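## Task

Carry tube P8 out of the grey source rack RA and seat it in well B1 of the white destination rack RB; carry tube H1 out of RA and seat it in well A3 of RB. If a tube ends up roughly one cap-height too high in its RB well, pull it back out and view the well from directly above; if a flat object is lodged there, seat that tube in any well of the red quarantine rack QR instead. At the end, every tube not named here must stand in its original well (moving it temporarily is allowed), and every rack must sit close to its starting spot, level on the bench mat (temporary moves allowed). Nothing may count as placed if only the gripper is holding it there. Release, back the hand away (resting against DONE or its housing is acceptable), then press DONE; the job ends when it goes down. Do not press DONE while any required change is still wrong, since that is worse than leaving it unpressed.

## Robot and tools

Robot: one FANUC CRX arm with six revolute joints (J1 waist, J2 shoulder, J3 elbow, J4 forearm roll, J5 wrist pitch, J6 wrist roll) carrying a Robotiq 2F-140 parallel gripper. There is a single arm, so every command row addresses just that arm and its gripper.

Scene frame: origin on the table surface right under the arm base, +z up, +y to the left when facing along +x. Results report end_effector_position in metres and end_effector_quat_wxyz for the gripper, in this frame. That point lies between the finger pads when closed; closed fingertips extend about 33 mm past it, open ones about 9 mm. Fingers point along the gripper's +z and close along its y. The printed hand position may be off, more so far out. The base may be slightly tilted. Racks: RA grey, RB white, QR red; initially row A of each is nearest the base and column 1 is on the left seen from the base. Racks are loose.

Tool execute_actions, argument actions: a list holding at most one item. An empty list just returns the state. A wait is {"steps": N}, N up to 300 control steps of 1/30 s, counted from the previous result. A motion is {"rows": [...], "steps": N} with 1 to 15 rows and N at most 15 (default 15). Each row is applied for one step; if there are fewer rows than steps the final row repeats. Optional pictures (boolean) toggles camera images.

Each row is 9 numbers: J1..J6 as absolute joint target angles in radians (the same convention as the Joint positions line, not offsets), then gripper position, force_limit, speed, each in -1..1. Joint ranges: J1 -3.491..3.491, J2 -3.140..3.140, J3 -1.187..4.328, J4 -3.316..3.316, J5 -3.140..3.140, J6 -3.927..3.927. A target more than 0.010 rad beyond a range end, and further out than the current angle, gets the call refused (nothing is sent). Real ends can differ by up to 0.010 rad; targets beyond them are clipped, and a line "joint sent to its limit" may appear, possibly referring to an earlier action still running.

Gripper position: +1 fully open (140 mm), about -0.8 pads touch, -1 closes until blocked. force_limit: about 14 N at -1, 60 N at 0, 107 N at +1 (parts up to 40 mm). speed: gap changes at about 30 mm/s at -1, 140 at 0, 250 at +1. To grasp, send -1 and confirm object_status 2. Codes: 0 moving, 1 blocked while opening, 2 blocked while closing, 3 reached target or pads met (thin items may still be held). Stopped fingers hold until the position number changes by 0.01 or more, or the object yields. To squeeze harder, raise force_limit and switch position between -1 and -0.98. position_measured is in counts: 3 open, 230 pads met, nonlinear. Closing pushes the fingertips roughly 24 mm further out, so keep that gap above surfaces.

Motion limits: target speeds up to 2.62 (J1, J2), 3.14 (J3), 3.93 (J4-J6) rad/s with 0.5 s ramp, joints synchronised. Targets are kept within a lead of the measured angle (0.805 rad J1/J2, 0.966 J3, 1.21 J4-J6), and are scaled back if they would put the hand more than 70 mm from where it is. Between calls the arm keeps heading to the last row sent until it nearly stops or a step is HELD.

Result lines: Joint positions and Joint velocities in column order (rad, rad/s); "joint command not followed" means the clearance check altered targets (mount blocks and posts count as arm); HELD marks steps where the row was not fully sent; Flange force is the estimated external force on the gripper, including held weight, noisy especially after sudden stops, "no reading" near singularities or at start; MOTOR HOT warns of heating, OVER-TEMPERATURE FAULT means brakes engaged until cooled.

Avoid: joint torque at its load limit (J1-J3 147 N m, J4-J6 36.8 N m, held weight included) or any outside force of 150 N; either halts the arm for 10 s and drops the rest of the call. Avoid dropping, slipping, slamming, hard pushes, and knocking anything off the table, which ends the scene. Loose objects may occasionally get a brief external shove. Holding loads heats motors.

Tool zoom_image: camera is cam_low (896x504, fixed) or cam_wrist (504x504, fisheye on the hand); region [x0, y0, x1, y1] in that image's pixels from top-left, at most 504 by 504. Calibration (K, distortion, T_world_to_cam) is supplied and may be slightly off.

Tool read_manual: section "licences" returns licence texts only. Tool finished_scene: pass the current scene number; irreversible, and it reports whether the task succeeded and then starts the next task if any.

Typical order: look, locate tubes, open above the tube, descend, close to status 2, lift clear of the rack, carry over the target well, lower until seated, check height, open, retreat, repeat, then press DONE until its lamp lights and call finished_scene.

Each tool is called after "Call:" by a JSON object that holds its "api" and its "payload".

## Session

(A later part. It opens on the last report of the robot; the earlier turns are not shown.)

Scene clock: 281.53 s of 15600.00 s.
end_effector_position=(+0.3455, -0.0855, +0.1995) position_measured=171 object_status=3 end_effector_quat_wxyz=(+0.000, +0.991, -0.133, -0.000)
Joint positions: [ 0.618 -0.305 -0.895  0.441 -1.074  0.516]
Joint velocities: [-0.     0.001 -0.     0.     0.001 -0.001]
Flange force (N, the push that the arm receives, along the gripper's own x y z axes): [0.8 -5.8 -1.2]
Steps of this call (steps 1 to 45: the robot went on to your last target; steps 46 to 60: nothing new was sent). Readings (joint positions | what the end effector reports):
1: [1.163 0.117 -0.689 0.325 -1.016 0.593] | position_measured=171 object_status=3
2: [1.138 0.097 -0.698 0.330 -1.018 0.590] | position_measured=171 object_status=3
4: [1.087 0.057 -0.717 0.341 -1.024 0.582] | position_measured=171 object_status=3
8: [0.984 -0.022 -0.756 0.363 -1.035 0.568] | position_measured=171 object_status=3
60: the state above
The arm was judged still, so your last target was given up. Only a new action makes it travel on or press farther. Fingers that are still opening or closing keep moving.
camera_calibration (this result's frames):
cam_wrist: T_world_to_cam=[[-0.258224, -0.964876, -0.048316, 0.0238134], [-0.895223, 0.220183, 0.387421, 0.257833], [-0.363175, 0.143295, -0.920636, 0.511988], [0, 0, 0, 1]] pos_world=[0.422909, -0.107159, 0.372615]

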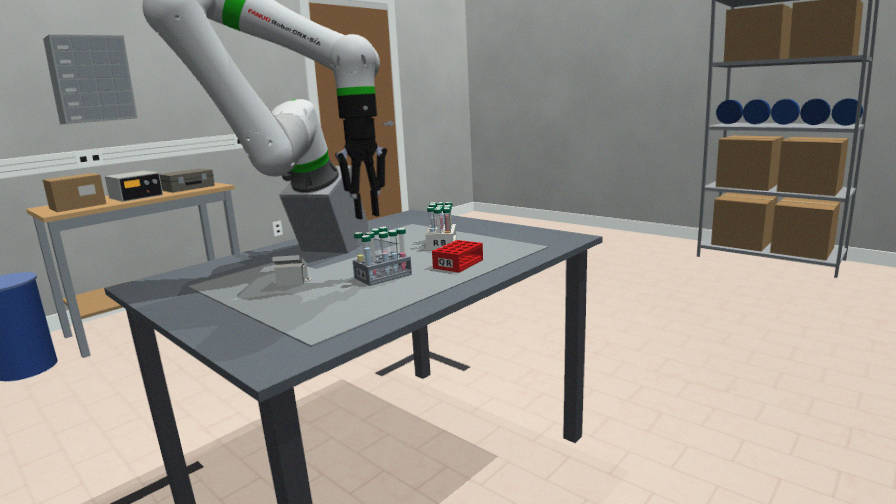

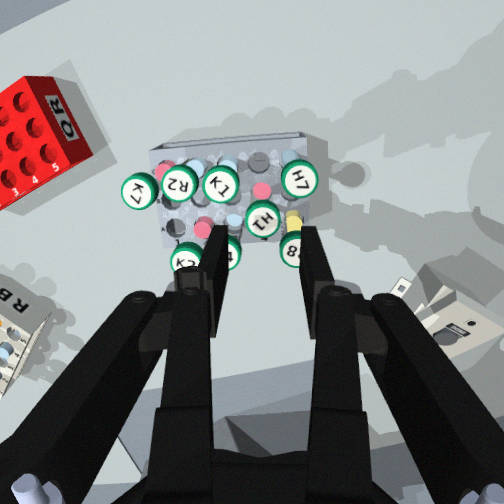

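Call:
{"api": "execute_actions", "payload": {"actions": [{"rows":[[0.5372,-0.2014,-0.9508,0.502,-0.9028,0.525,-0.42,-0.6,-0.5]]}]}}

Call:
{"api": "execute_actions", "payload": {"actions": [{"rows":[[0.5372,-0.2014,-0.9508,0.502,-0.9028,0.525,-1,-0.5,-0.5]]}]}}

Call:
{"api": "zoom_image", "payload": {"camera": "cam_low", "region": [330,200,420,290]}}

Scene clock: 312.70 s of 15600.00 s.
end_effector_position=(+0.3521, -0.0851, +0.1574) position_measured=182 object_status=3 end_effector_quat_wxyz=(-0.000, +0.993, -0.120, +0.004)
Joint positions: [ 0.541 -0.209 -0.944  0.504 -0.912  0.525]
Joint velocities: [ 0.     0.001  0.     0.001 -0.001 -0.001]
Flange force (N, the push that the arm receives, along the gripper's own x y z axes): [-9.5 -5.1 -31.9]
FORCE FAULT: contact force on the arm reached its limit, and the arm stopped for 10 seconds. The contact can be on any part of the arm, not only on its tool. The arm's remaining commands of this call were not run. The arm holds still and accepts commands again. Move the arm away from the contact; if what it grips holds it there, let go first. Pushing or pulling that hard again can fault the arm again.
The stop began at step 100 of this call (marked STOPPED below). From that step on the arm followed nothing that you had sent. 6 steps, steps kept back included, did not run and will not run. Nothing is kept back now, and the robot has no last target.
Steps of this call (steps 1 to 90: nothing new was sent; then 17.83 s passed at rest; steps 91 to 99: the first 9 steps of this action; steps 100 to 400: the stop). Readings (joint positions | what the end effector reports):
91: [0.618 -0.305 -0.895 0.441 -1.074 0.516] | position_measured=171 object_status=0
92: [0.616 -0.303 -0.896 0.442 -1.071 0.516] | position_measured=172 object_status=0
94: [0.601 -0.284 -0.906 0.453 -1.039 0.518] | position_measured=181 object_status=0
98: [0.547 -0.214 -0.944 0.494 -0.925 0.524] | position_measured=182 object_status=0
100: [0.541 -0.207 -0.946 0.504 -0.911 0.525] | position_measured=182 object_status=0 STOPPED
400: the state above
camera_calibration (this result's frames):
cam_wrist: T_world_to_cam=[[-0.231645, -0.971513, -0.0500384, 0.0142142], [-0.904229, 0.196062, 0.37938, 0.282369], [-0.358762, 0.133128, -0.923887, 0.473666], [0, 0, 0, 1]] pos_world=[0.428552, -0.10461, 0.3312]

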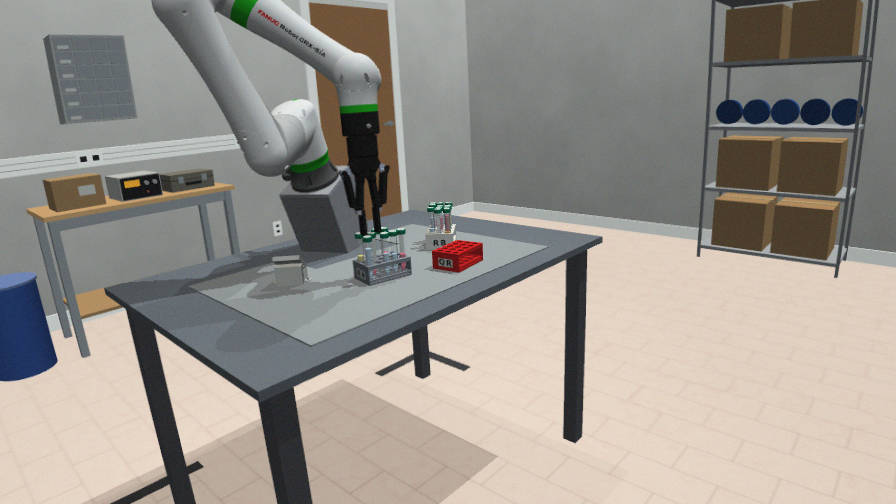

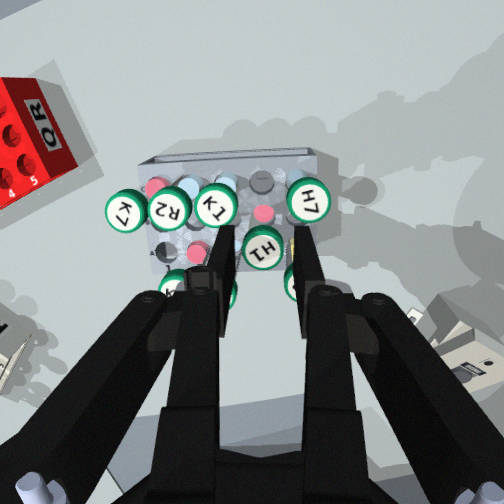

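Scene clock: 312.73 s of 15600.00 s.
end_effector_position=(+0.3521, -0.0851, +0.1574) position_measured=182 object_status=3 end_effector_quat_wxyz=(-0.000, +0.993, -0.120, +0.004)
Joint positions: [ 0.541 -0.209 -0.944  0.504 -0.912  0.525]
Joint velocities: [-0.     0.    -0.001 -0.001  0.001 -0.   ]
Flange force (N, the push that the arm receives, along the gripper's own x y z axes): [-8.9 -4.5 -31.3]
A stop began in an earlier call of the same reply, so what this call sent did not run. Send another action.
Steps of this call (step 1: nothing new was sent). Readings (joint positions | what the end effector reports):
1: the state above
camera_calibration (this result's frames):
cam_wrist: T_world_to_cam=[[-0.231648, -0.971512, -0.0500442, 0.0142168], [-0.904232, 0.196064, 0.379374, 0.282371], [-0.358754, 0.133133, -0.923889, 0.473667], [0, 0, 0, 1]] pos_world=[0.428552, -0.104612, 0.331203]

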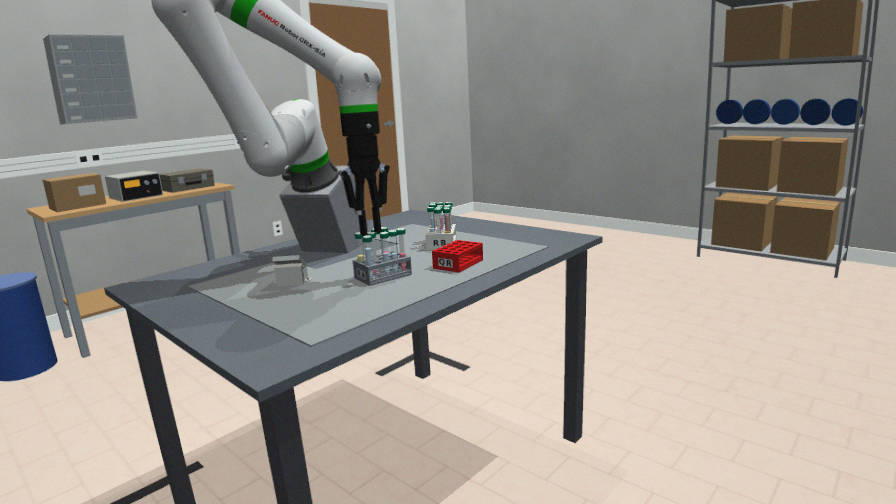

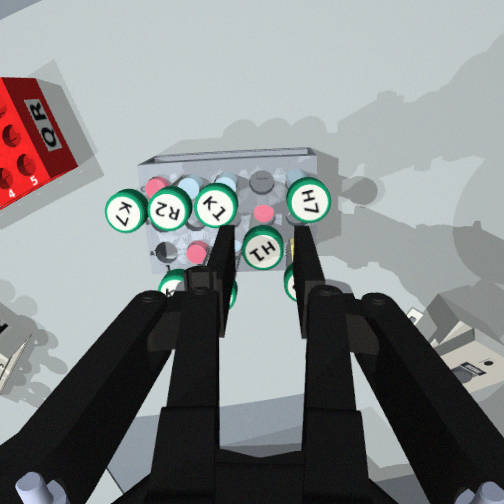

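Region (330, 200, 420, 290) of cam_low's 896x504 image, scaled by 5.600, with more detail than that image has.

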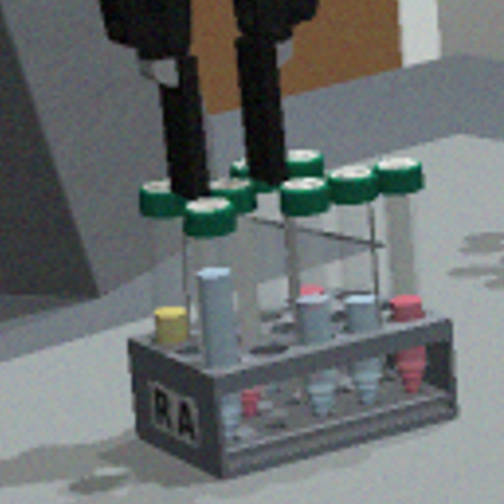

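Call:
{"api": "execute_actions", "payload": {"actions": [{"rows":[[0.553,-0.216,-0.935,0.49,-0.935,0.523,-0.5,-0.5,-0.5]]}]}}

Call:
{"api": "execute_actions", "payload": {"actions": [{"rows":[[0.5415,-0.2015,-0.943,0.498,-0.911,0.525,-0.5,-0.5,-0.5]]}]}}

Scene clock: 327.83 s of 15600.00 s.
end_effector_position=(+0.3503, -0.0839, +0.1619) position_measured=192 object_status=3 end_effector_quat_wxyz=(+0.000, +0.992, -0.122, +0.001)
Joint positions: [ 0.553 -0.216 -0.935  0.49  -0.935  0.523]
Joint velocities: [ 0.001 -0.002 -0.    -0.     0.    -0.   ]
Flange force (N, the push that the arm receives, along the gripper's own x y z axes): [2.4 -6.8 0.4]
Steps of this call (steps 1 to 90: nothing new was sent; then 11.60 s passed at rest; steps 91 to 105: all 15 steps of this action). Readings (joint positions | what the end effector reports):
91: [0.541 -0.209 -0.944 0.504 -0.912 0.525] | position_measured=182 object_status=0
92: [0.542 -0.210 -0.943 0.502 -0.915 0.525] | position_measured=183 object_status=0
94: [0.550 -0.214 -0.937 0.494 -0.929 0.523] | position_measured=191 object_status=0
98: [0.553 -0.216 -0.935 0.490 -0.935 0.523] | position_measured=192 object_status=0
105: the state above
camera_calibration (this result's frames):
cam_wrist: T_world_to_cam=[[-0.236555, -0.970428, -0.0480736, 0.0166902], [-0.900525, 0.200399, 0.38587, 0.276719], [-0.364825, 0.134571, -0.9213, 0.478863], [0, 0, 0, 1]] pos_world=[0.427841, -0.103699, 0.335201]

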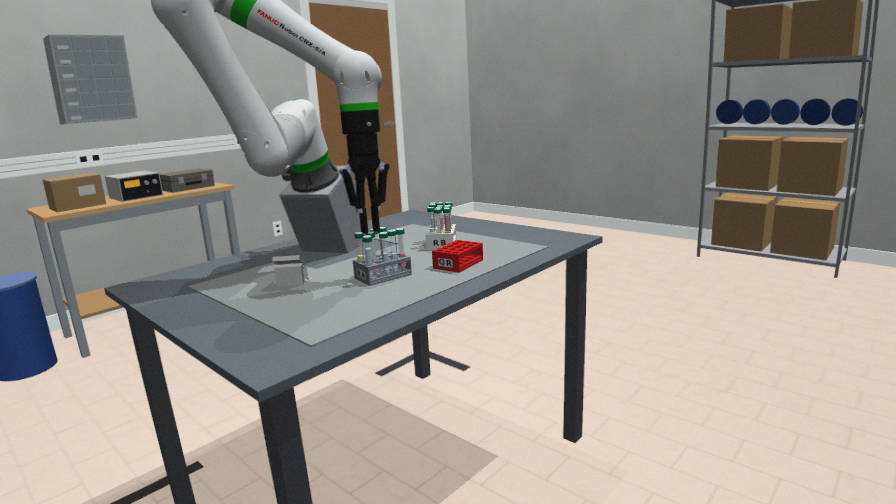

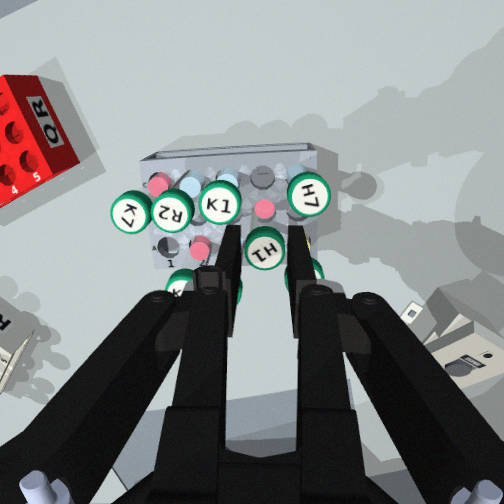

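Scene clock: 328.33 s of 15600.00 s.
end_effector_position=(+0.3500, -0.0836, +0.1553) position_measured=192 object_status=3 end_effector_quat_wxyz=(-0.000, +0.993, -0.120, +0.000)
Joint positions: [ 0.542 -0.202 -0.943  0.498 -0.911  0.525]
Joint velocities: [ 0.     0.001 -0.001 -0.001 -0.     0.   ]
Flange force (N, the push that the arm receives, along the gripper's own x y z axes): [-4.3 -5.7 -134.0]
Steps of this call (steps 1 to 15: all 15 steps of this action). Readings (joint positions | what the end effector reports):
1: [0.553 -0.216 -0.935 0.490 -0.935 0.523] | position_measured=192 object_status=3
2: [0.552 -0.215 -0.935 0.490 -0.933 0.523] | position_measured=192 object_status=3
4: [0.545 -0.205 -0.941 0.496 -0.917 0.524] | position_measured=192 object_status=3
8: [0.542 -0.202 -0.942 0.498 -0.911 0.525] | position_measured=192 object_status=3
15: the state above
camera_calibration (this result's frames):
cam_wrist: T_world_to_cam=[[-0.231695, -0.971554, -0.0489965, 0.0148983], [-0.901278, 0.195436, 0.386656, 0.278723], [-0.366082, 0.133746, -0.920921, 0.472905], [0, 0, 0, 1]] pos_world=[0.427781, -0.103247, 0.328468]

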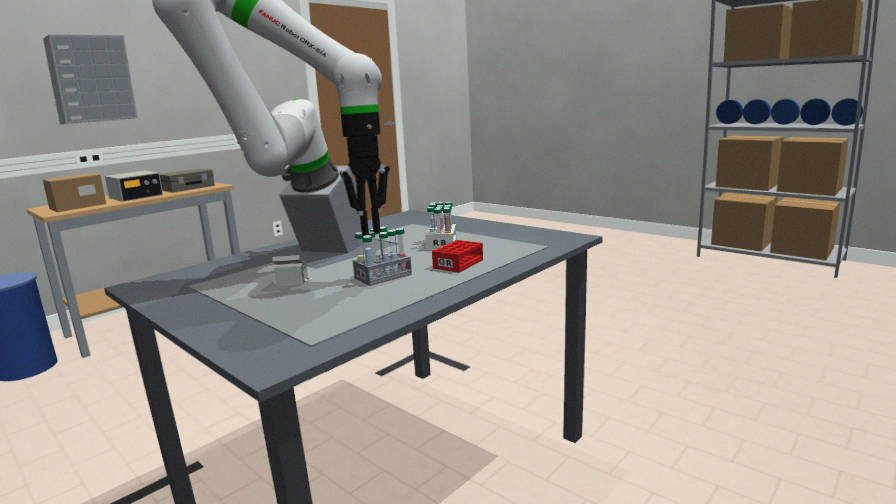

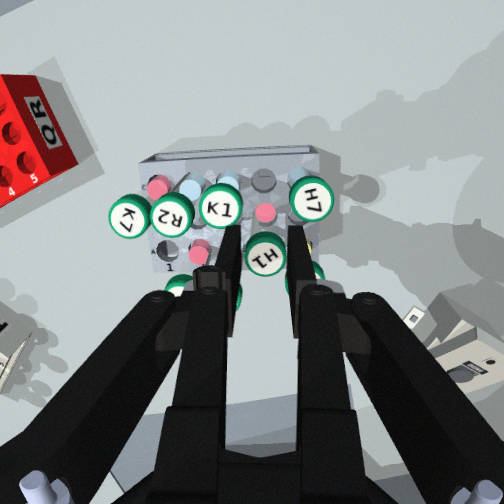

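Call:
{"api": "execute_actions", "payload": {"actions": [{"rows":[[0.553,-0.216,-0.935,0.49,-0.935,0.525,-0.5,-0.5,-0.5],[0.553,-0.216,-0.935,0.49,-0.935,0.525,-0.5,-0.5,-0.5],[0.553,-0.216,-0.935,0.49,-0.935,0.525,-0.5,-0.5,-0.5],[0.553,-0.216,-0.935,0.49,-0.935,0.525,-0.5,-0.5,-0.5],[0.553,-0.216,-0.935,0.49,-0.935,0.525,-0.5,-0.5,-0.5],[0.553,-0.216,-0.935,0.49,-0.935,0.62,-0.52,-0.5,-0.5]]}]}}

Call:
{"api": "zoom_image", "payload": {"camera": "cam_low", "region": [345,210,415,260]}}

Call:
{"api": "zoom_image", "payload": {"camera": "cam_wrist", "region": [170,160,350,330]}}

Scene clock: 342.67 s of 15600.00 s.
end_effector_position=(+0.3502, -0.0839, +0.1619) position_measured=195 object_status=0 end_effector_quat_wxyz=(+0.000, +0.997, -0.074, +0.000)
Joint positions: [ 0.553 -0.216 -0.935  0.49  -0.935  0.62 ]
Joint velocities: [ 0.001 -0.001  0.001 -0.     0.     0.008]
Flange force (N, the push that the arm receives, along the gripper's own x y z axes): [2.6 -7.3 0.7]
Steps of this call (steps 1 to 15: the robot went on to your last target; steps 16 to 90: nothing new was sent; then 10.83 s passed at rest; steps 91 to 105: all 15 steps of this action). Readings (joint positions | what the end effector reports):
91: [0.541 -0.202 -0.943 0.498 -0.911 0.525] | position_measured=192 object_status=3
92: [0.543 -0.203 -0.942 0.497 -0.914 0.525] | position_measured=192 object_status=3
94: [0.549 -0.212 -0.938 0.490 -0.929 0.525] | position_measured=192 object_status=3
98: [0.552 -0.216 -0.935 0.490 -0.935 0.540] | position_measured=195 object_status=0
105: the state above
camera_calibration (this result's frames):
cam_wrist: T_world_to_cam=[[-0.14212, -0.98868, -0.0480954, -0.0179027], [-0.915506, 0.112816, 0.386163, 0.274489], [-0.376366, 0.0989132, -0.921176, 0.479805], [0, 0, 0, 1]] pos_world=[0.429335, -0.0961259, 0.335126]

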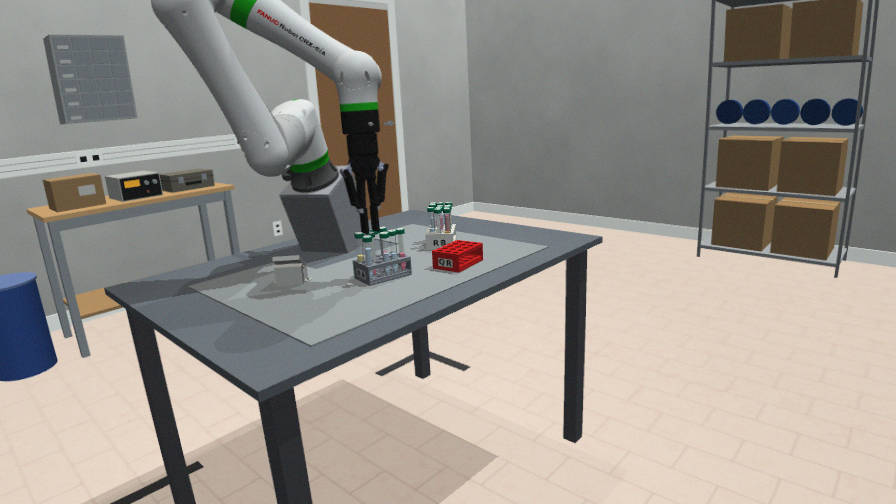

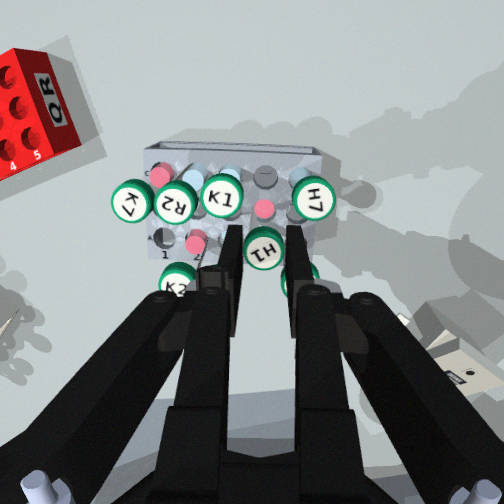

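Region (345, 210, 415, 260) of cam_low's 896x504 image, scaled by 7.200, with more detail than that image has; it fills the top 360 rows of this view, and the rest is white.

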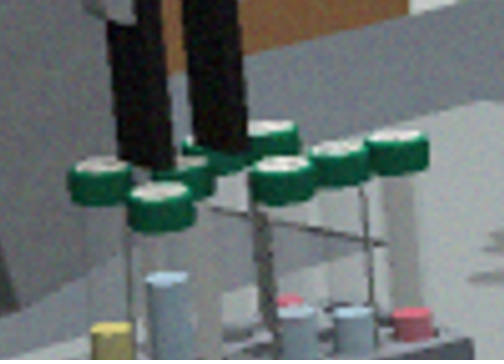

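Region (170, 160, 350, 330) of cam_wrist's 504x504 image, scaled by 2.800, with more detail than that image has.

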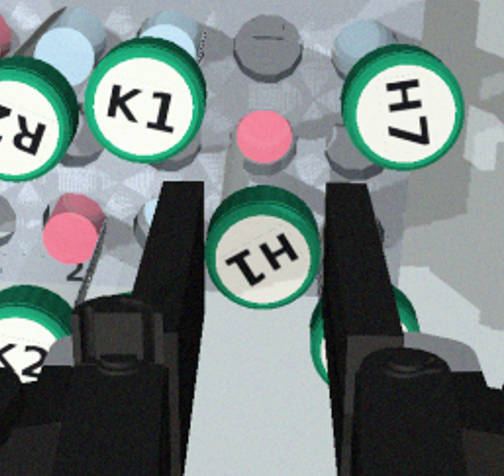

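Call:
{"api": "execute_actions", "payload": {"actions": [{"rows":[[0.553,-0.202,-0.925,0.49,-0.931,0.62,-0.5,-0.5,-0.5],[0.553,-0.202,-0.925,0.49,-0.931,0.62,-0.5,-0.5,-0.5],[0.553,-0.202,-0.925,0.49,-0.931,0.62,-0.5,-0.5,-0.5],[0.553,-0.202,-0.925,0.49,-0.931,0.62,-0.5,-0.5,-0.5],[0.553,-0.202,-0.925,0.49,-0.931,0.62,-0.5,-0.5,-0.5],[0.553,-0.202,-0.925,0.49,-0.931,0.62,-0.5,-0.5,-0.5],[0.553,-0.202,-0.925,0.49,-0.931,0.62,-0.5,-0.5,-0.5],[0.547,-0.1943,-0.9293,0.4945,-0.9182,0.62,-0.5,-0.5,-0.5]]}]}}

Scene clock: 354.97 s of 15600.00 s.
end_effector_position=(+0.3541, -0.0810, +0.1583) position_measured=192 object_status=3 end_effector_quat_wxyz=(-0.000, +0.997, -0.072, +0.000)
Joint positions: [ 0.547 -0.194 -0.929  0.495 -0.918  0.62 ]
Joint velocities: [-0.003  0.002 -0.001  0.002  0.003  0.001]
Flange force (N, the push that the arm receives, along the gripper's own x y z axes): [4.9 -6.0 -14.0]
Steps of this call (steps 1 to 15: the robot went on to your last target; steps 16 to 90: nothing new was sent; then 8.80 s passed at rest; steps 91 to 105: all 15 steps of this action). Readings (joint positions | what the end effector reports):
91: [0.553 -0.216 -0.935 0.490 -0.935 0.620] | position_measured=195 object_status=0
92: [0.553 -0.214 -0.933 0.490 -0.935 0.620] | position_measured=194 object_status=0
94: [0.553 -0.205 -0.927 0.490 -0.932 0.620] | position_measured=192 object_status=0
98: [0.553 -0.202 -0.925 0.490 -0.931 0.620] | position_measured=192 object_status=3
105: the state above
camera_calibration (this result's frames):
cam_wrist: T_world_to_cam=[[-0.138086, -0.989181, -0.0495339, -0.0159278], [-0.915844, 0.108489, 0.386601, 0.278898], [-0.377044, 0.0987494, -0.920916, 0.477929], [0, 0, 0, 1]] pos_world=[0.433428, -0.0932081, 0.331521]

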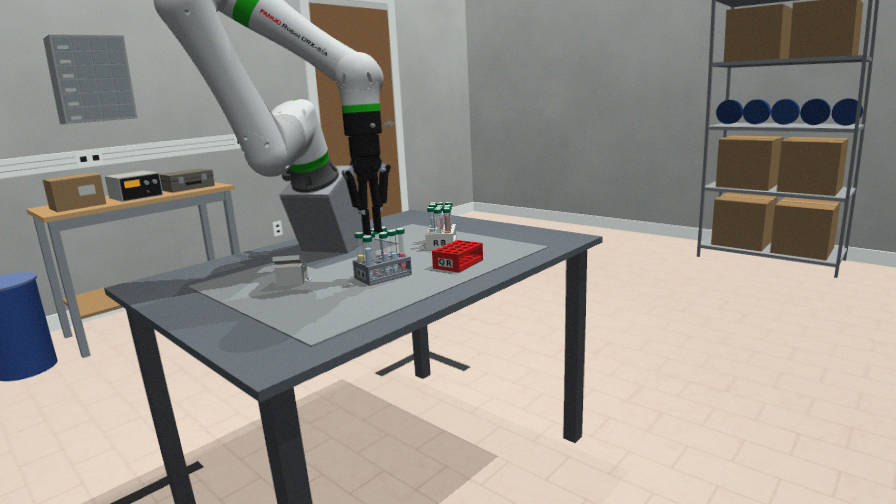

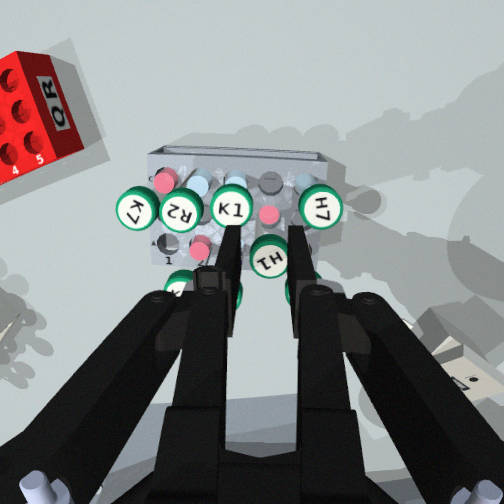

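Call:
{"api": "execute_actions", "payload": {"actions": [{"rows":[[0.553,-0.202,-0.925,0.49,-0.931,0.62,-0.5,-0.5,-0.5],[0.553,-0.202,-0.925,0.49,-0.931,0.62,-0.5,-0.5,-0.5],[0.553,-0.202,-0.925,0.49,-0.931,0.62,-0.5,-0.5,-0.5],[0.553,-0.202,-0.925,0.49,-0.931,0.62,-0.5,-0.5,-0.5],[0.546,-0.202,-0.925,0.49,-0.931,0.62,-0.5,-0.5,-0.5],[0.546,-0.202,-0.925,0.49,-0.931,0.62,-0.5,-0.5,-0.5],[0.546,-0.202,-0.925,0.49,-0.931,0.62,-0.5,-0.5,-0.5],[0.546,-0.202,-0.925,0.49,-0.931,0.62,-0.5,-0.5,-0.5],[0.546,-0.202,-0.925,0.49,-0.931,0.62,-0.5,-0.5,-0.5],[0.539,-0.193,-0.93,0.4953,-0.916,0.62,-0.5,-0.5,-0.5]]}]}}

Scene clock: 370.93 s of 15600.00 s.
end_effector_position=(+0.3534, -0.0834, +0.1571) position_measured=192 object_status=3 end_effector_quat_wxyz=(+0.000, +0.997, -0.076, -0.001)
Joint positions: [ 0.539 -0.194 -0.93   0.495 -0.917  0.62 ]
Joint velocities: [-0.006  0.008 -0.006  0.01   0.016  0.   ]
Flange force (N, the push that the arm receives, along the gripper's own x y z axes): [5.0 -4.3 -15.0]
Steps of this call (steps 1 to 15: the robot went on to your last target; steps 16 to 90: nothing new was sent; then 12.47 s passed at rest; steps 91 to 105: all 15 steps of this action). Readings (joint positions | what the end effector reports):
91: [0.547 -0.194 -0.929 0.494 -0.918 0.620] | position_measured=192 object_status=3
92: [0.548 -0.196 -0.929 0.493 -0.921 0.620] | position_measured=192 object_status=3
94: [0.551 -0.200 -0.926 0.491 -0.928 0.620] | position_measured=192 object_status=3
98: [0.548 -0.202 -0.925 0.490 -0.931 0.620] | position_measured=192 object_status=3
105: the state above
camera_calibration (this result's frames):
cam_wrist: T_world_to_cam=[[-0.144685, -0.9883, -0.0482695, -0.0162336], [-0.914164, 0.114845, 0.388736, 0.278566], [-0.378644, 0.10037, -0.920084, 0.47737], [0, 0, 0, 1]] pos_world=[0.433059, -0.0959493, 0.330148]

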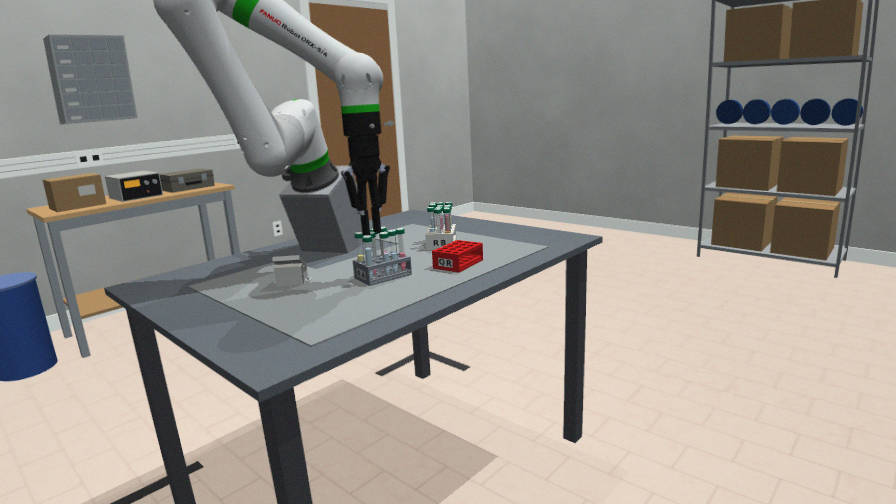

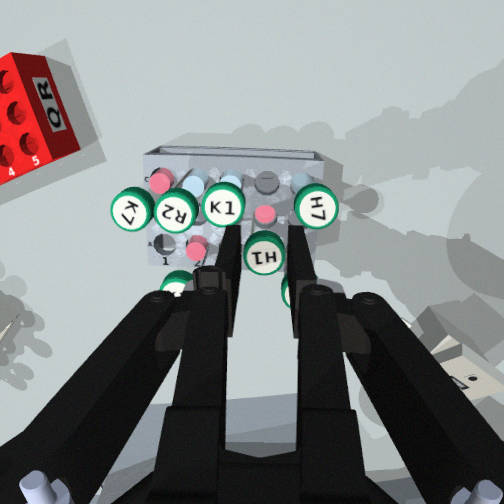

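Call:
{"api": "execute_actions", "payload": {"actions": [{"rows":[[0.5366,-0.19,-0.9317,0.497,-0.911,0.62,-0.5,-0.5,-0.5]]}]}}

Call:
{"api": "zoom_image", "payload": {"camera": "cam_wrist", "region": [170,160,350,330]}}

Scene clock: 381.20 s of 15600.00 s.
end_effector_position=(+0.3532, -0.0834, +0.1554) position_measured=192 object_status=3 end_effector_quat_wxyz=(+0.000, +0.997, -0.075, -0.001)
Joint positions: [ 0.537 -0.19  -0.932  0.497 -0.911  0.62 ]
Joint velocities: [ 0.    -0.001 -0.    -0.     0.     0.   ]
Flange force (N, the push that the arm receives, along the gripper's own x y z axes): [-3.2 -3.4 -59.4]
Steps of this call (steps 1 to 15: the robot went on to your last target; steps 16 to 100: nothing new was sent; then 6.43 s passed at rest; steps 101 to 115: all 15 steps of this action). Readings (joint positions | what the end effector reports):
101: [0.539 -0.193 -0.930 0.495 -0.916 0.620] | position_measured=192 object_status=3
102: [0.538 -0.192 -0.930 0.495 -0.914 0.620] | position_measured=192 object_status=3
104: [0.537 -0.191 -0.931 0.497 -0.912 0.620] | position_measured=192 object_status=3
108: [0.537 -0.190 -0.932 0.497 -0.911 0.620] | position_measured=192 object_status=3
115: the state above
camera_calibration (this result's frames):
cam_wrist: T_world_to_cam=[[-0.143964, -0.988401, -0.0483558, -0.0166128], [-0.914059, 0.114095, 0.389202, 0.278826], [-0.37917, 0.100231, -0.919882, 0.475812], [0, 0, 0, 1]] pos_world=[0.432886, -0.0959239, 0.328368]

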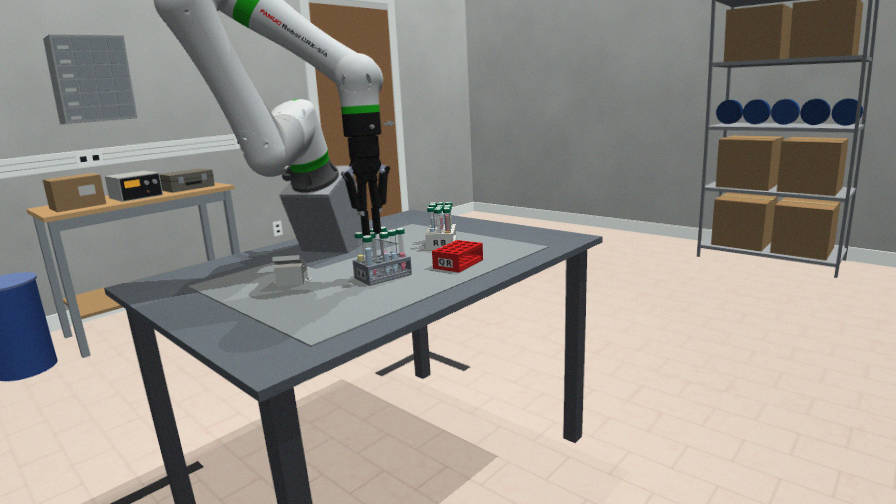

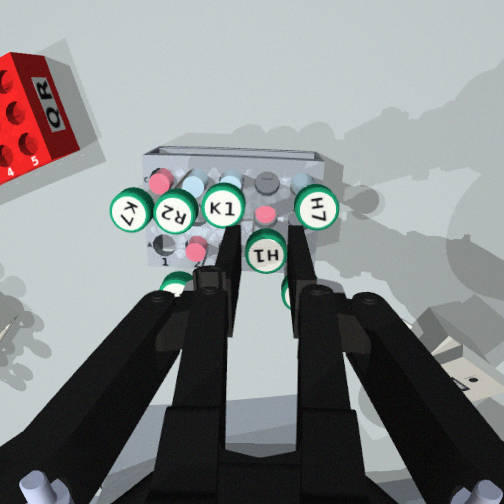

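Region (170, 160, 350, 330) of cam_wrist's 504x504 image, scaled by 2.800, with more detail than that image has.

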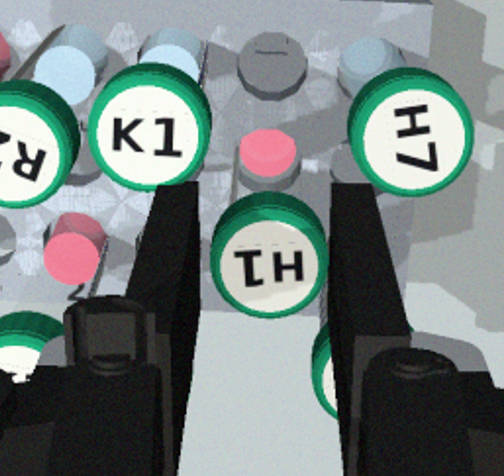

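Call:
{"api": "execute_actions", "payload": {"actions": [{"rows":[[0.546,-0.202,-0.925,0.49,-0.931,0.62,-0.5,-0.5,-0.5],[0.546,-0.202,-0.925,0.49,-0.931,0.62,-0.5,-0.5,-0.5],[0.546,-0.202,-0.925,0.49,-0.931,0.62,-0.5,-0.5,-0.5],[0.546,-0.202,-0.925,0.49,-0.931,0.62,-0.5,-0.5,-0.5],[0.546,-0.202,-0.925,0.49,-0.931,0.62,-0.5,-0.5,-0.5],[0.546,-0.202,-0.925,0.49,-0.931,0.8,-0.5,-0.5,-0.5]]}], "pictures": false}}

Call:
{"api": "execute_actions", "payload": {"actions": [{"rows":[[0.538,-0.1915,-0.931,0.496,-0.9135,0.8,-0.5,-0.5,-0.5]]}]}}

Call:
{"api": "zoom_image", "payload": {"camera": "cam_wrist", "region": [170,160,350,330]}}

Scene clock: 399.37 s of 15600.00 s.
end_effector_position=(+0.3535, -0.0836, +0.1610) position_measured=192 object_status=3 end_effector_quat_wxyz=(+0.000, +1.000, +0.012, -0.001)
Joint positions: [ 0.546 -0.202 -0.925  0.49  -0.931  0.798]
Joint velocities: [ 0.001 -0.001  0.     0.    -0.001  0.112]
Flange force (N, the push that the arm receives, along the gripper's own x y z axes): [4.1 -6.4 0.7]
Steps of this call (steps 1 to 15: the robot went on to your last target; steps 16 to 90: nothing new was sent; then 14.67 s passed at rest; steps 91 to 105: all 15 steps of this action). Readings (joint positions | what the end effector reports):
91: [0.537 -0.190 -0.932 0.497 -0.911 0.620] | position_measured=192 object_status=3
92: [0.538 -0.192 -0.931 0.496 -0.914 0.620] | position_measured=192 object_status=3
94: [0.543 -0.199 -0.927 0.491 -0.926 0.620] | position_measured=192 object_status=3
98: [0.545 -0.202 -0.925 0.490 -0.931 0.635] | position_measured=192 object_status=3
105: the state above

Scene clock: 399.87 s of 15600.00 s.
end_effector_position=(+0.3531, -0.0833, +0.1561) position_measured=192 object_status=3 end_effector_quat_wxyz=(-0.000, +1.000, +0.015, -0.001)
Joint positions: [ 0.538 -0.192 -0.931  0.496 -0.914  0.8  ]
Joint velocities: [-0.  0. -0. -0.  0. -0.]
Flange force (N, the push that the arm receives, along the gripper's own x y z axes): [3.9 -5.5 0.2]
Steps of this call (steps 1 to 15: all 15 steps of this action). Readings (joint positions | what the end effector reports):
1: [0.546 -0.202 -0.925 0.490 -0.931 0.799] | position_measured=192 object_status=3
2: [0.545 -0.200 -0.926 0.491 -0.928 0.800] | position_measured=192 object_status=3
4: [0.540 -0.194 -0.930 0.494 -0.917 0.800] | position_measured=192 object_status=3
8: [0.538 -0.192 -0.931 0.496 -0.914 0.800] | position_measured=192 object_status=3
15: the state above
camera_calibration (this result's frames):
cam_wrist: T_world_to_cam=[[0.0351979, -0.998193, -0.0486948, -0.0805553], [-0.919712, -0.0514174, 0.389212, 0.266723], [-0.391013, 0.0310857, -0.91986, 0.474827], [0, 0, 0, 1]] pos_world=[0.433808, -0.0814559, 0.32904]

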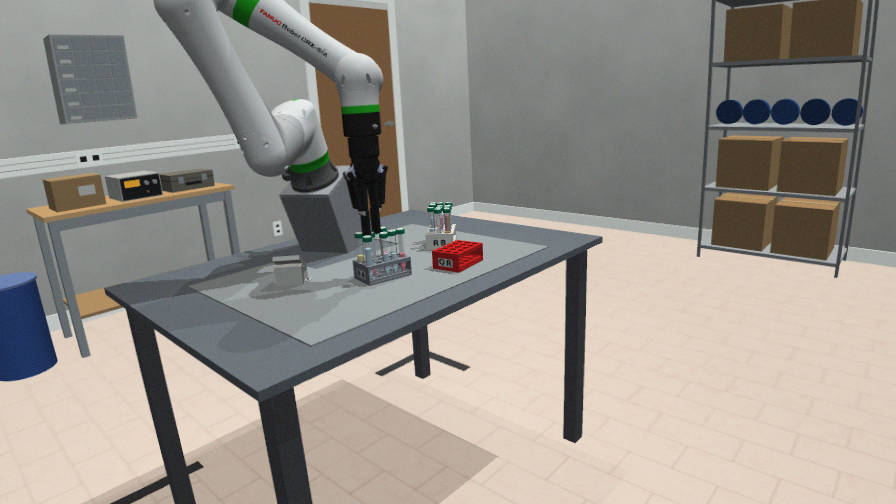

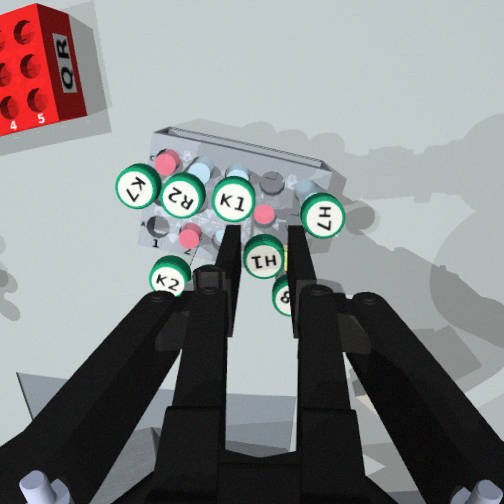

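Region (170, 160, 350, 330) of cam_wrist's 504x504 image, scaled by 2.800, with more detail than that image has.

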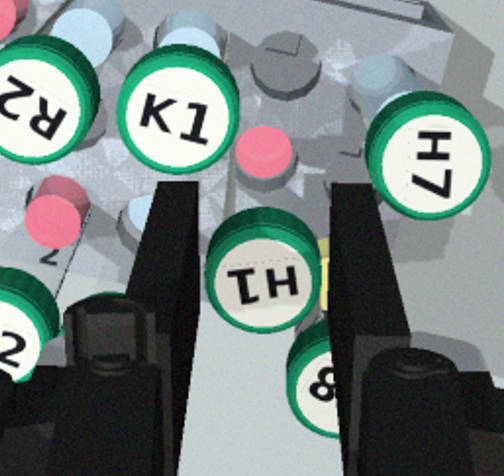

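Free. Down 3 mm, then more.

Call:
{"api": "execute_actions", "payload": {"actions": [{"rows":[[0.533,-0.185,-0.9345,0.5,-0.9025,0.8,-0.5,-0.5,-0.5]]}], "pictures": false}}

Scene clock: 404.90 s of 15600.00 s.
end_effector_position=(+0.3531, -0.0832, +0.1531) position_measured=192 object_status=3 end_effector_quat_wxyz=(-0.000, +1.000, +0.015, -0.001)
Joint positions: [ 0.533 -0.185 -0.934  0.5   -0.903  0.8  ]
Joint velocities: [ 0.    -0.003  0.    -0.     0.    -0.001]
Flange force (N, the push that the arm receives, along the gripper's own x y z axes): [4.0 -6.5 0.1]
Steps of this call (steps 1 to 15: the robot went on to your last target; steps 16 to 90: nothing new was sent; then 1.53 s passed at rest; steps 91 to 105: all 15 steps of this action). Readings (joint positions | what the end effector reports):
91: [0.538 -0.191 -0.931 0.496 -0.913 0.800] | position_measured=192 object_status=3
92: [0.537 -0.190 -0.932 0.497 -0.911 0.800] | position_measured=192 object_status=3
94: [0.534 -0.186 -0.934 0.499 -0.905 0.800] | position_measured=192 object_status=3
98: [0.533 -0.185 -0.934 0.500 -0.903 0.800] | position_measured=192 object_status=3
105: the state above

Call:
{"api": "execute_actions", "payload": {"actions": [{"rows":[[0.5265,-0.1765,-0.939,0.505,-0.888,0.8,-0.5,-0.5,-0.5],[0.5265,-0.1765,-0.939,0.505,-0.888,0.8,-0.5,-0.5,-0.5],[0.5265,-0.1765,-0.939,0.505,-0.888,0.8,-0.5,-0.5,-0.5],[0.5265,-0.1765,-0.939,0.505,-0.888,0.8,-0.5,-0.5,-0.5],[0.5265,-0.1765,-0.939,0.505,-0.888,0.8,-0.5,-0.5,-0.5],[0.5265,-0.1765,-0.939,0.505,-0.888,0.8,-0.5,-0.5,-0.5],[0.5265,-0.1765,-0.939,0.505,-0.888,0.8,-1,-0.5,-0.5]]}], "pictures": false}}

Call:
{"api": "execute_actions", "payload": {"actions": [{"steps":8}], "pictures": false}}

Call:
{"api": "execute_actions", "payload": {"actions": [{"rows":[[0.611,-0.283,-0.873,0.438,-1.074,0.79,-1,-0.5,-0.5]]}]}}

Scene clock: 421.23 s of 15600.00 s.
end_effector_position=(+0.3530, -0.0828, +0.1492) position_measured=200 object_status=0 end_effector_quat_wxyz=(-0.001, +1.000, +0.016, -0.001)
Joint positions: [ 0.527 -0.177 -0.939  0.505 -0.888  0.8  ]
Joint velocities: [-0.    -0.001  0.    -0.     0.001  0.   ]
Flange force (N, the push that the arm receives, along the gripper's own x y z axes): [5.2 -5.9 -4.5]
Steps of this call (steps 1 to 15: the robot went on to your last target; steps 16 to 90: nothing new was sent; then 12.83 s passed at rest; steps 91 to 105: all 15 steps of this action). Readings (joint positions | what the end effector reports):
91: [0.533 -0.185 -0.935 0.500 -0.902 0.800] | position_measured=192 object_status=3
92: [0.532 -0.183 -0.935 0.501 -0.899 0.800] | position_measured=192 object_status=3
94: [0.528 -0.178 -0.938 0.504 -0.891 0.800] | position_measured=192 object_status=3
98: [0.527 -0.177 -0.939 0.505 -0.888 0.800] | position_measured=193 object_status=0
105: the state above

Scene clock: 421.50 s of 15600.00 s.
end_effector_position=(+0.3530, -0.0828, +0.1492) position_measured=200 object_status=2 end_effector_quat_wxyz=(-0.001, +1.000, +0.016, -0.001)
Joint positions: [ 0.527 -0.177 -0.939  0.505 -0.888  0.8  ]
Joint velocities: [-0.001 -0.     0.001  0.     0.001  0.   ]
Flange force (N, the push that the arm receives, along the gripper's own x y z axes): [3.2 -6.1 -5.2]
Steps of this call (steps 1 to 8: the robot went on to your last target). Readings (joint positions | what the end effector reports):
1: [0.527 -0.177 -0.939 0.505 -0.888 0.800] | position_measured=200 object_status=0
2: [0.527 -0.177 -0.939 0.505 -0.888 0.800] | position_measured=200 object_status=0
4: [0.527 -0.177 -0.939 0.505 -0.888 0.800] | position_measured=200 object_status=0
8: the state above

Scene clock: 422.00 s of 15600.00 s.
end_effector_position=(+0.3517, -0.0836, +0.2011) position_measured=200 object_status=2 end_effector_quat_wxyz=(-0.000, +1.000, -0.000, -0.002)
Joint positions: [ 0.611 -0.283 -0.873  0.438 -1.074  0.79 ]
Joint velocities: [ 0.001 -0.003  0.     0.001 -0.     0.   ]
Flange force (N, the push that the arm receives, along the gripper's own x y z axes): [2.9 -4.9 -0.4]
Steps of this call (steps 1 to 15: all 15 steps of this action). Readings (joint positions | what the end effector reports):
1: [0.527 -0.177 -0.939 0.505 -0.888 0.800] | position_measured=200 object_status=2
2: [0.528 -0.178 -0.938 0.504 -0.891 0.800] | position_measured=200 object_status=2
4: [0.542 -0.197 -0.927 0.493 -0.923 0.798] | position_measured=200 object_status=2
8: [0.598 -0.267 -0.883 0.449 -1.045 0.792] | position_measured=200 object_status=2
15: the state above
camera_calibration (this result's frames):
cam_wrist: T_world_to_cam=[[0.0047857, -0.998779, -0.049165, -0.0678846], [-0.91991, -0.0236752, 0.391414, 0.249834], [-0.392101, 0.0433542, -0.9189, 0.516947], [0, 0, 0, 1]] pos_world=[0.432845, -0.0842987, 0.373897]

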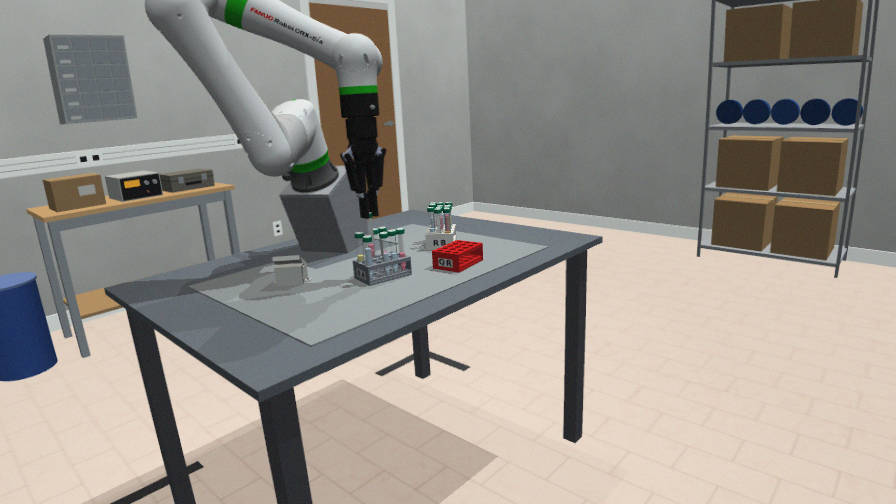

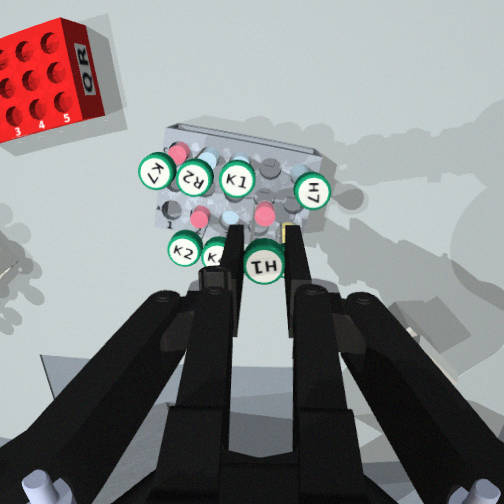

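Call:
{"api": "execute_actions", "payload": {"actions": [{"rows":[[0.747,-0.395,-0.735,0.385,-1.3486,0.79,-1,-0.5,-0.5]]}], "pictures": false}}

Call:
{"api": "execute_actions", "payload": {"actions": [{"rows":[[1.5,0.13,-0.571,0.219,-1.209,-2.48,-1,-0.5,-0.5]]}], "pictures": false}}

Call:
{"api": "execute_actions", "payload": {"actions": [{"steps":60}]}}

Call:
{"api": "zoom_image", "payload": {"camera": "cam_wrist", "region": [180,130,350,300]}}

Scene clock: 452.03 s of 15600.00 s.
end_effector_position=(+0.3532, -0.0825, +0.2888) position_measured=200 object_status=2 end_effector_quat_wxyz=(+0.000, +1.000, +0.007, -0.000)
Joint positions: [ 0.747 -0.395 -0.735  0.385 -1.348  0.79 ]
Joint velocities: [ 0.    -0.003  0.003  0.001 -0.005  0.   ]
Flange force (N, the push that the arm receives, along the gripper's own x y z axes): [2.0 -7.3 -0.7]
Steps of this call (steps 1 to 15: the robot went on to your last target; steps 16 to 90: nothing new was sent; then 26.53 s passed at rest; steps 91 to 105: all 15 steps of this action). Readings (joint positions | what the end effector reports):
91: [0.611 -0.283 -0.873 0.438 -1.074 0.790] | position_measured=200 object_status=2
92: [0.613 -0.284 -0.871 0.437 -1.078 0.790] | position_measured=200 object_status=2
94: [0.628 -0.297 -0.856 0.431 -1.109 0.790] | position_measured=200 object_status=2
98: [0.701 -0.358 -0.781 0.403 -1.257 0.790] | position_measured=200 object_status=2
105: the state above

Scene clock: 452.53 s of 15600.00 s.
end_effector_position=(+0.3502, +0.0537, +0.2934) position_measured=200 object_status=2 end_effector_quat_wxyz=(-0.013, +0.994, -0.108, -0.006)
Joint positions: [ 1.029 -0.198 -0.674  0.323 -1.294  0.267]
Joint velocities: [ 0.667  0.463  0.146 -0.146  0.12  -1.536]
Flange force (N, the push that the arm receives, along the gripper's own x y z axes): [0.0 -8.1 -3.0]
Steps of this call (steps 1 to 15: all 15 steps of this action). Readings (joint positions | what the end effector reports):
1: [0.747 -0.395 -0.735 0.385 -1.348 0.790] | position_measured=200 object_status=2
2: [0.749 -0.393 -0.735 0.385 -1.348 0.786] | position_measured=200 object_status=2
4: [0.768 -0.379 -0.730 0.380 -1.343 0.755] | position_measured=200 object_status=2
8: [0.863 -0.313 -0.710 0.359 -1.324 0.600] | position_measured=200 object_status=2
15: the state above

Scene clock: 454.53 s of 15600.00 s.
end_effector_position=(+0.2404, +0.2467, +0.2895) position_measured=200 object_status=2 end_effector_quat_wxyz=(+0.000, -0.316, +0.949, +0.000)
Joint positions: [ 1.5    0.13  -0.571  0.219 -1.209 -2.48 ]
Joint velocities: [ 0.    -0.     0.001  0.    -0.     0.001]
Flange force (N, the push that the arm receives, along the gripper's own x y z axes): [-3.0 6.6 -0.4]
Steps of this call (steps 1 to 60: the robot went on to your last target). Readings (joint positions | what the end effector reports):
1: [1.051 -0.182 -0.669 0.318 -1.290 0.214] | position_measured=200 object_status=2
2: [1.074 -0.167 -0.664 0.313 -1.286 0.159] | position_measured=200 object_status=2
4: [1.117 -0.137 -0.654 0.303 -1.279 0.045] | position_measured=200 object_status=2
8: [1.199 -0.080 -0.637 0.285 -1.264 -0.209] | position_measured=200 object_status=2
60: the state above
The arm was judged still, so your last target was given up. Only a new action makes it travel on or press farther. Fingers that are still opening or closing keep moving.
camera_calibration (this result's frames):
cam_wrist: T_world_to_cam=[[-0.603105, 0.796207, -0.0481509, -0.0300409], [0.723405, 0.571396, 0.387546, -0.42015], [0.33608, 0.198898, -0.920592, 0.327252], [0, 0, 0, 1]] pos_world=[0.175838, 0.198901, 0.462646]

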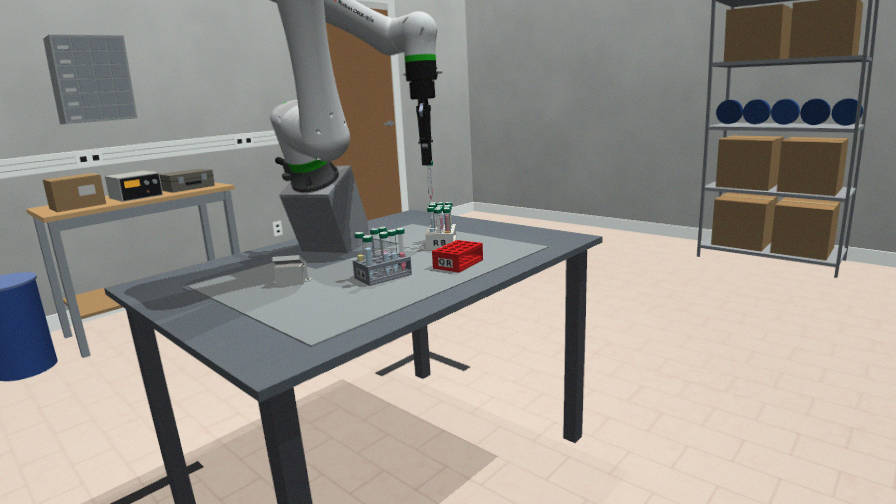

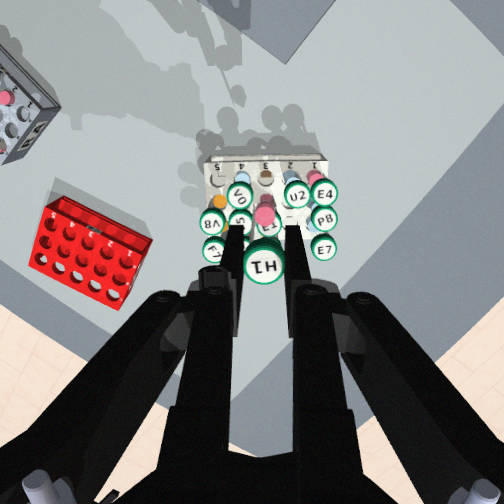

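Region (180, 130, 350, 300) of cam_wrist's 504x504 image, scaled by 2.965, with more detail than that image has.

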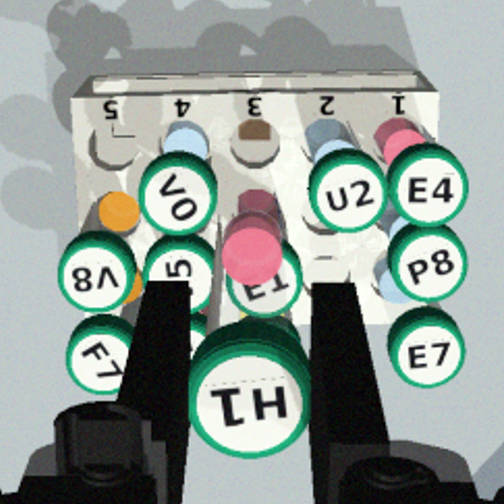

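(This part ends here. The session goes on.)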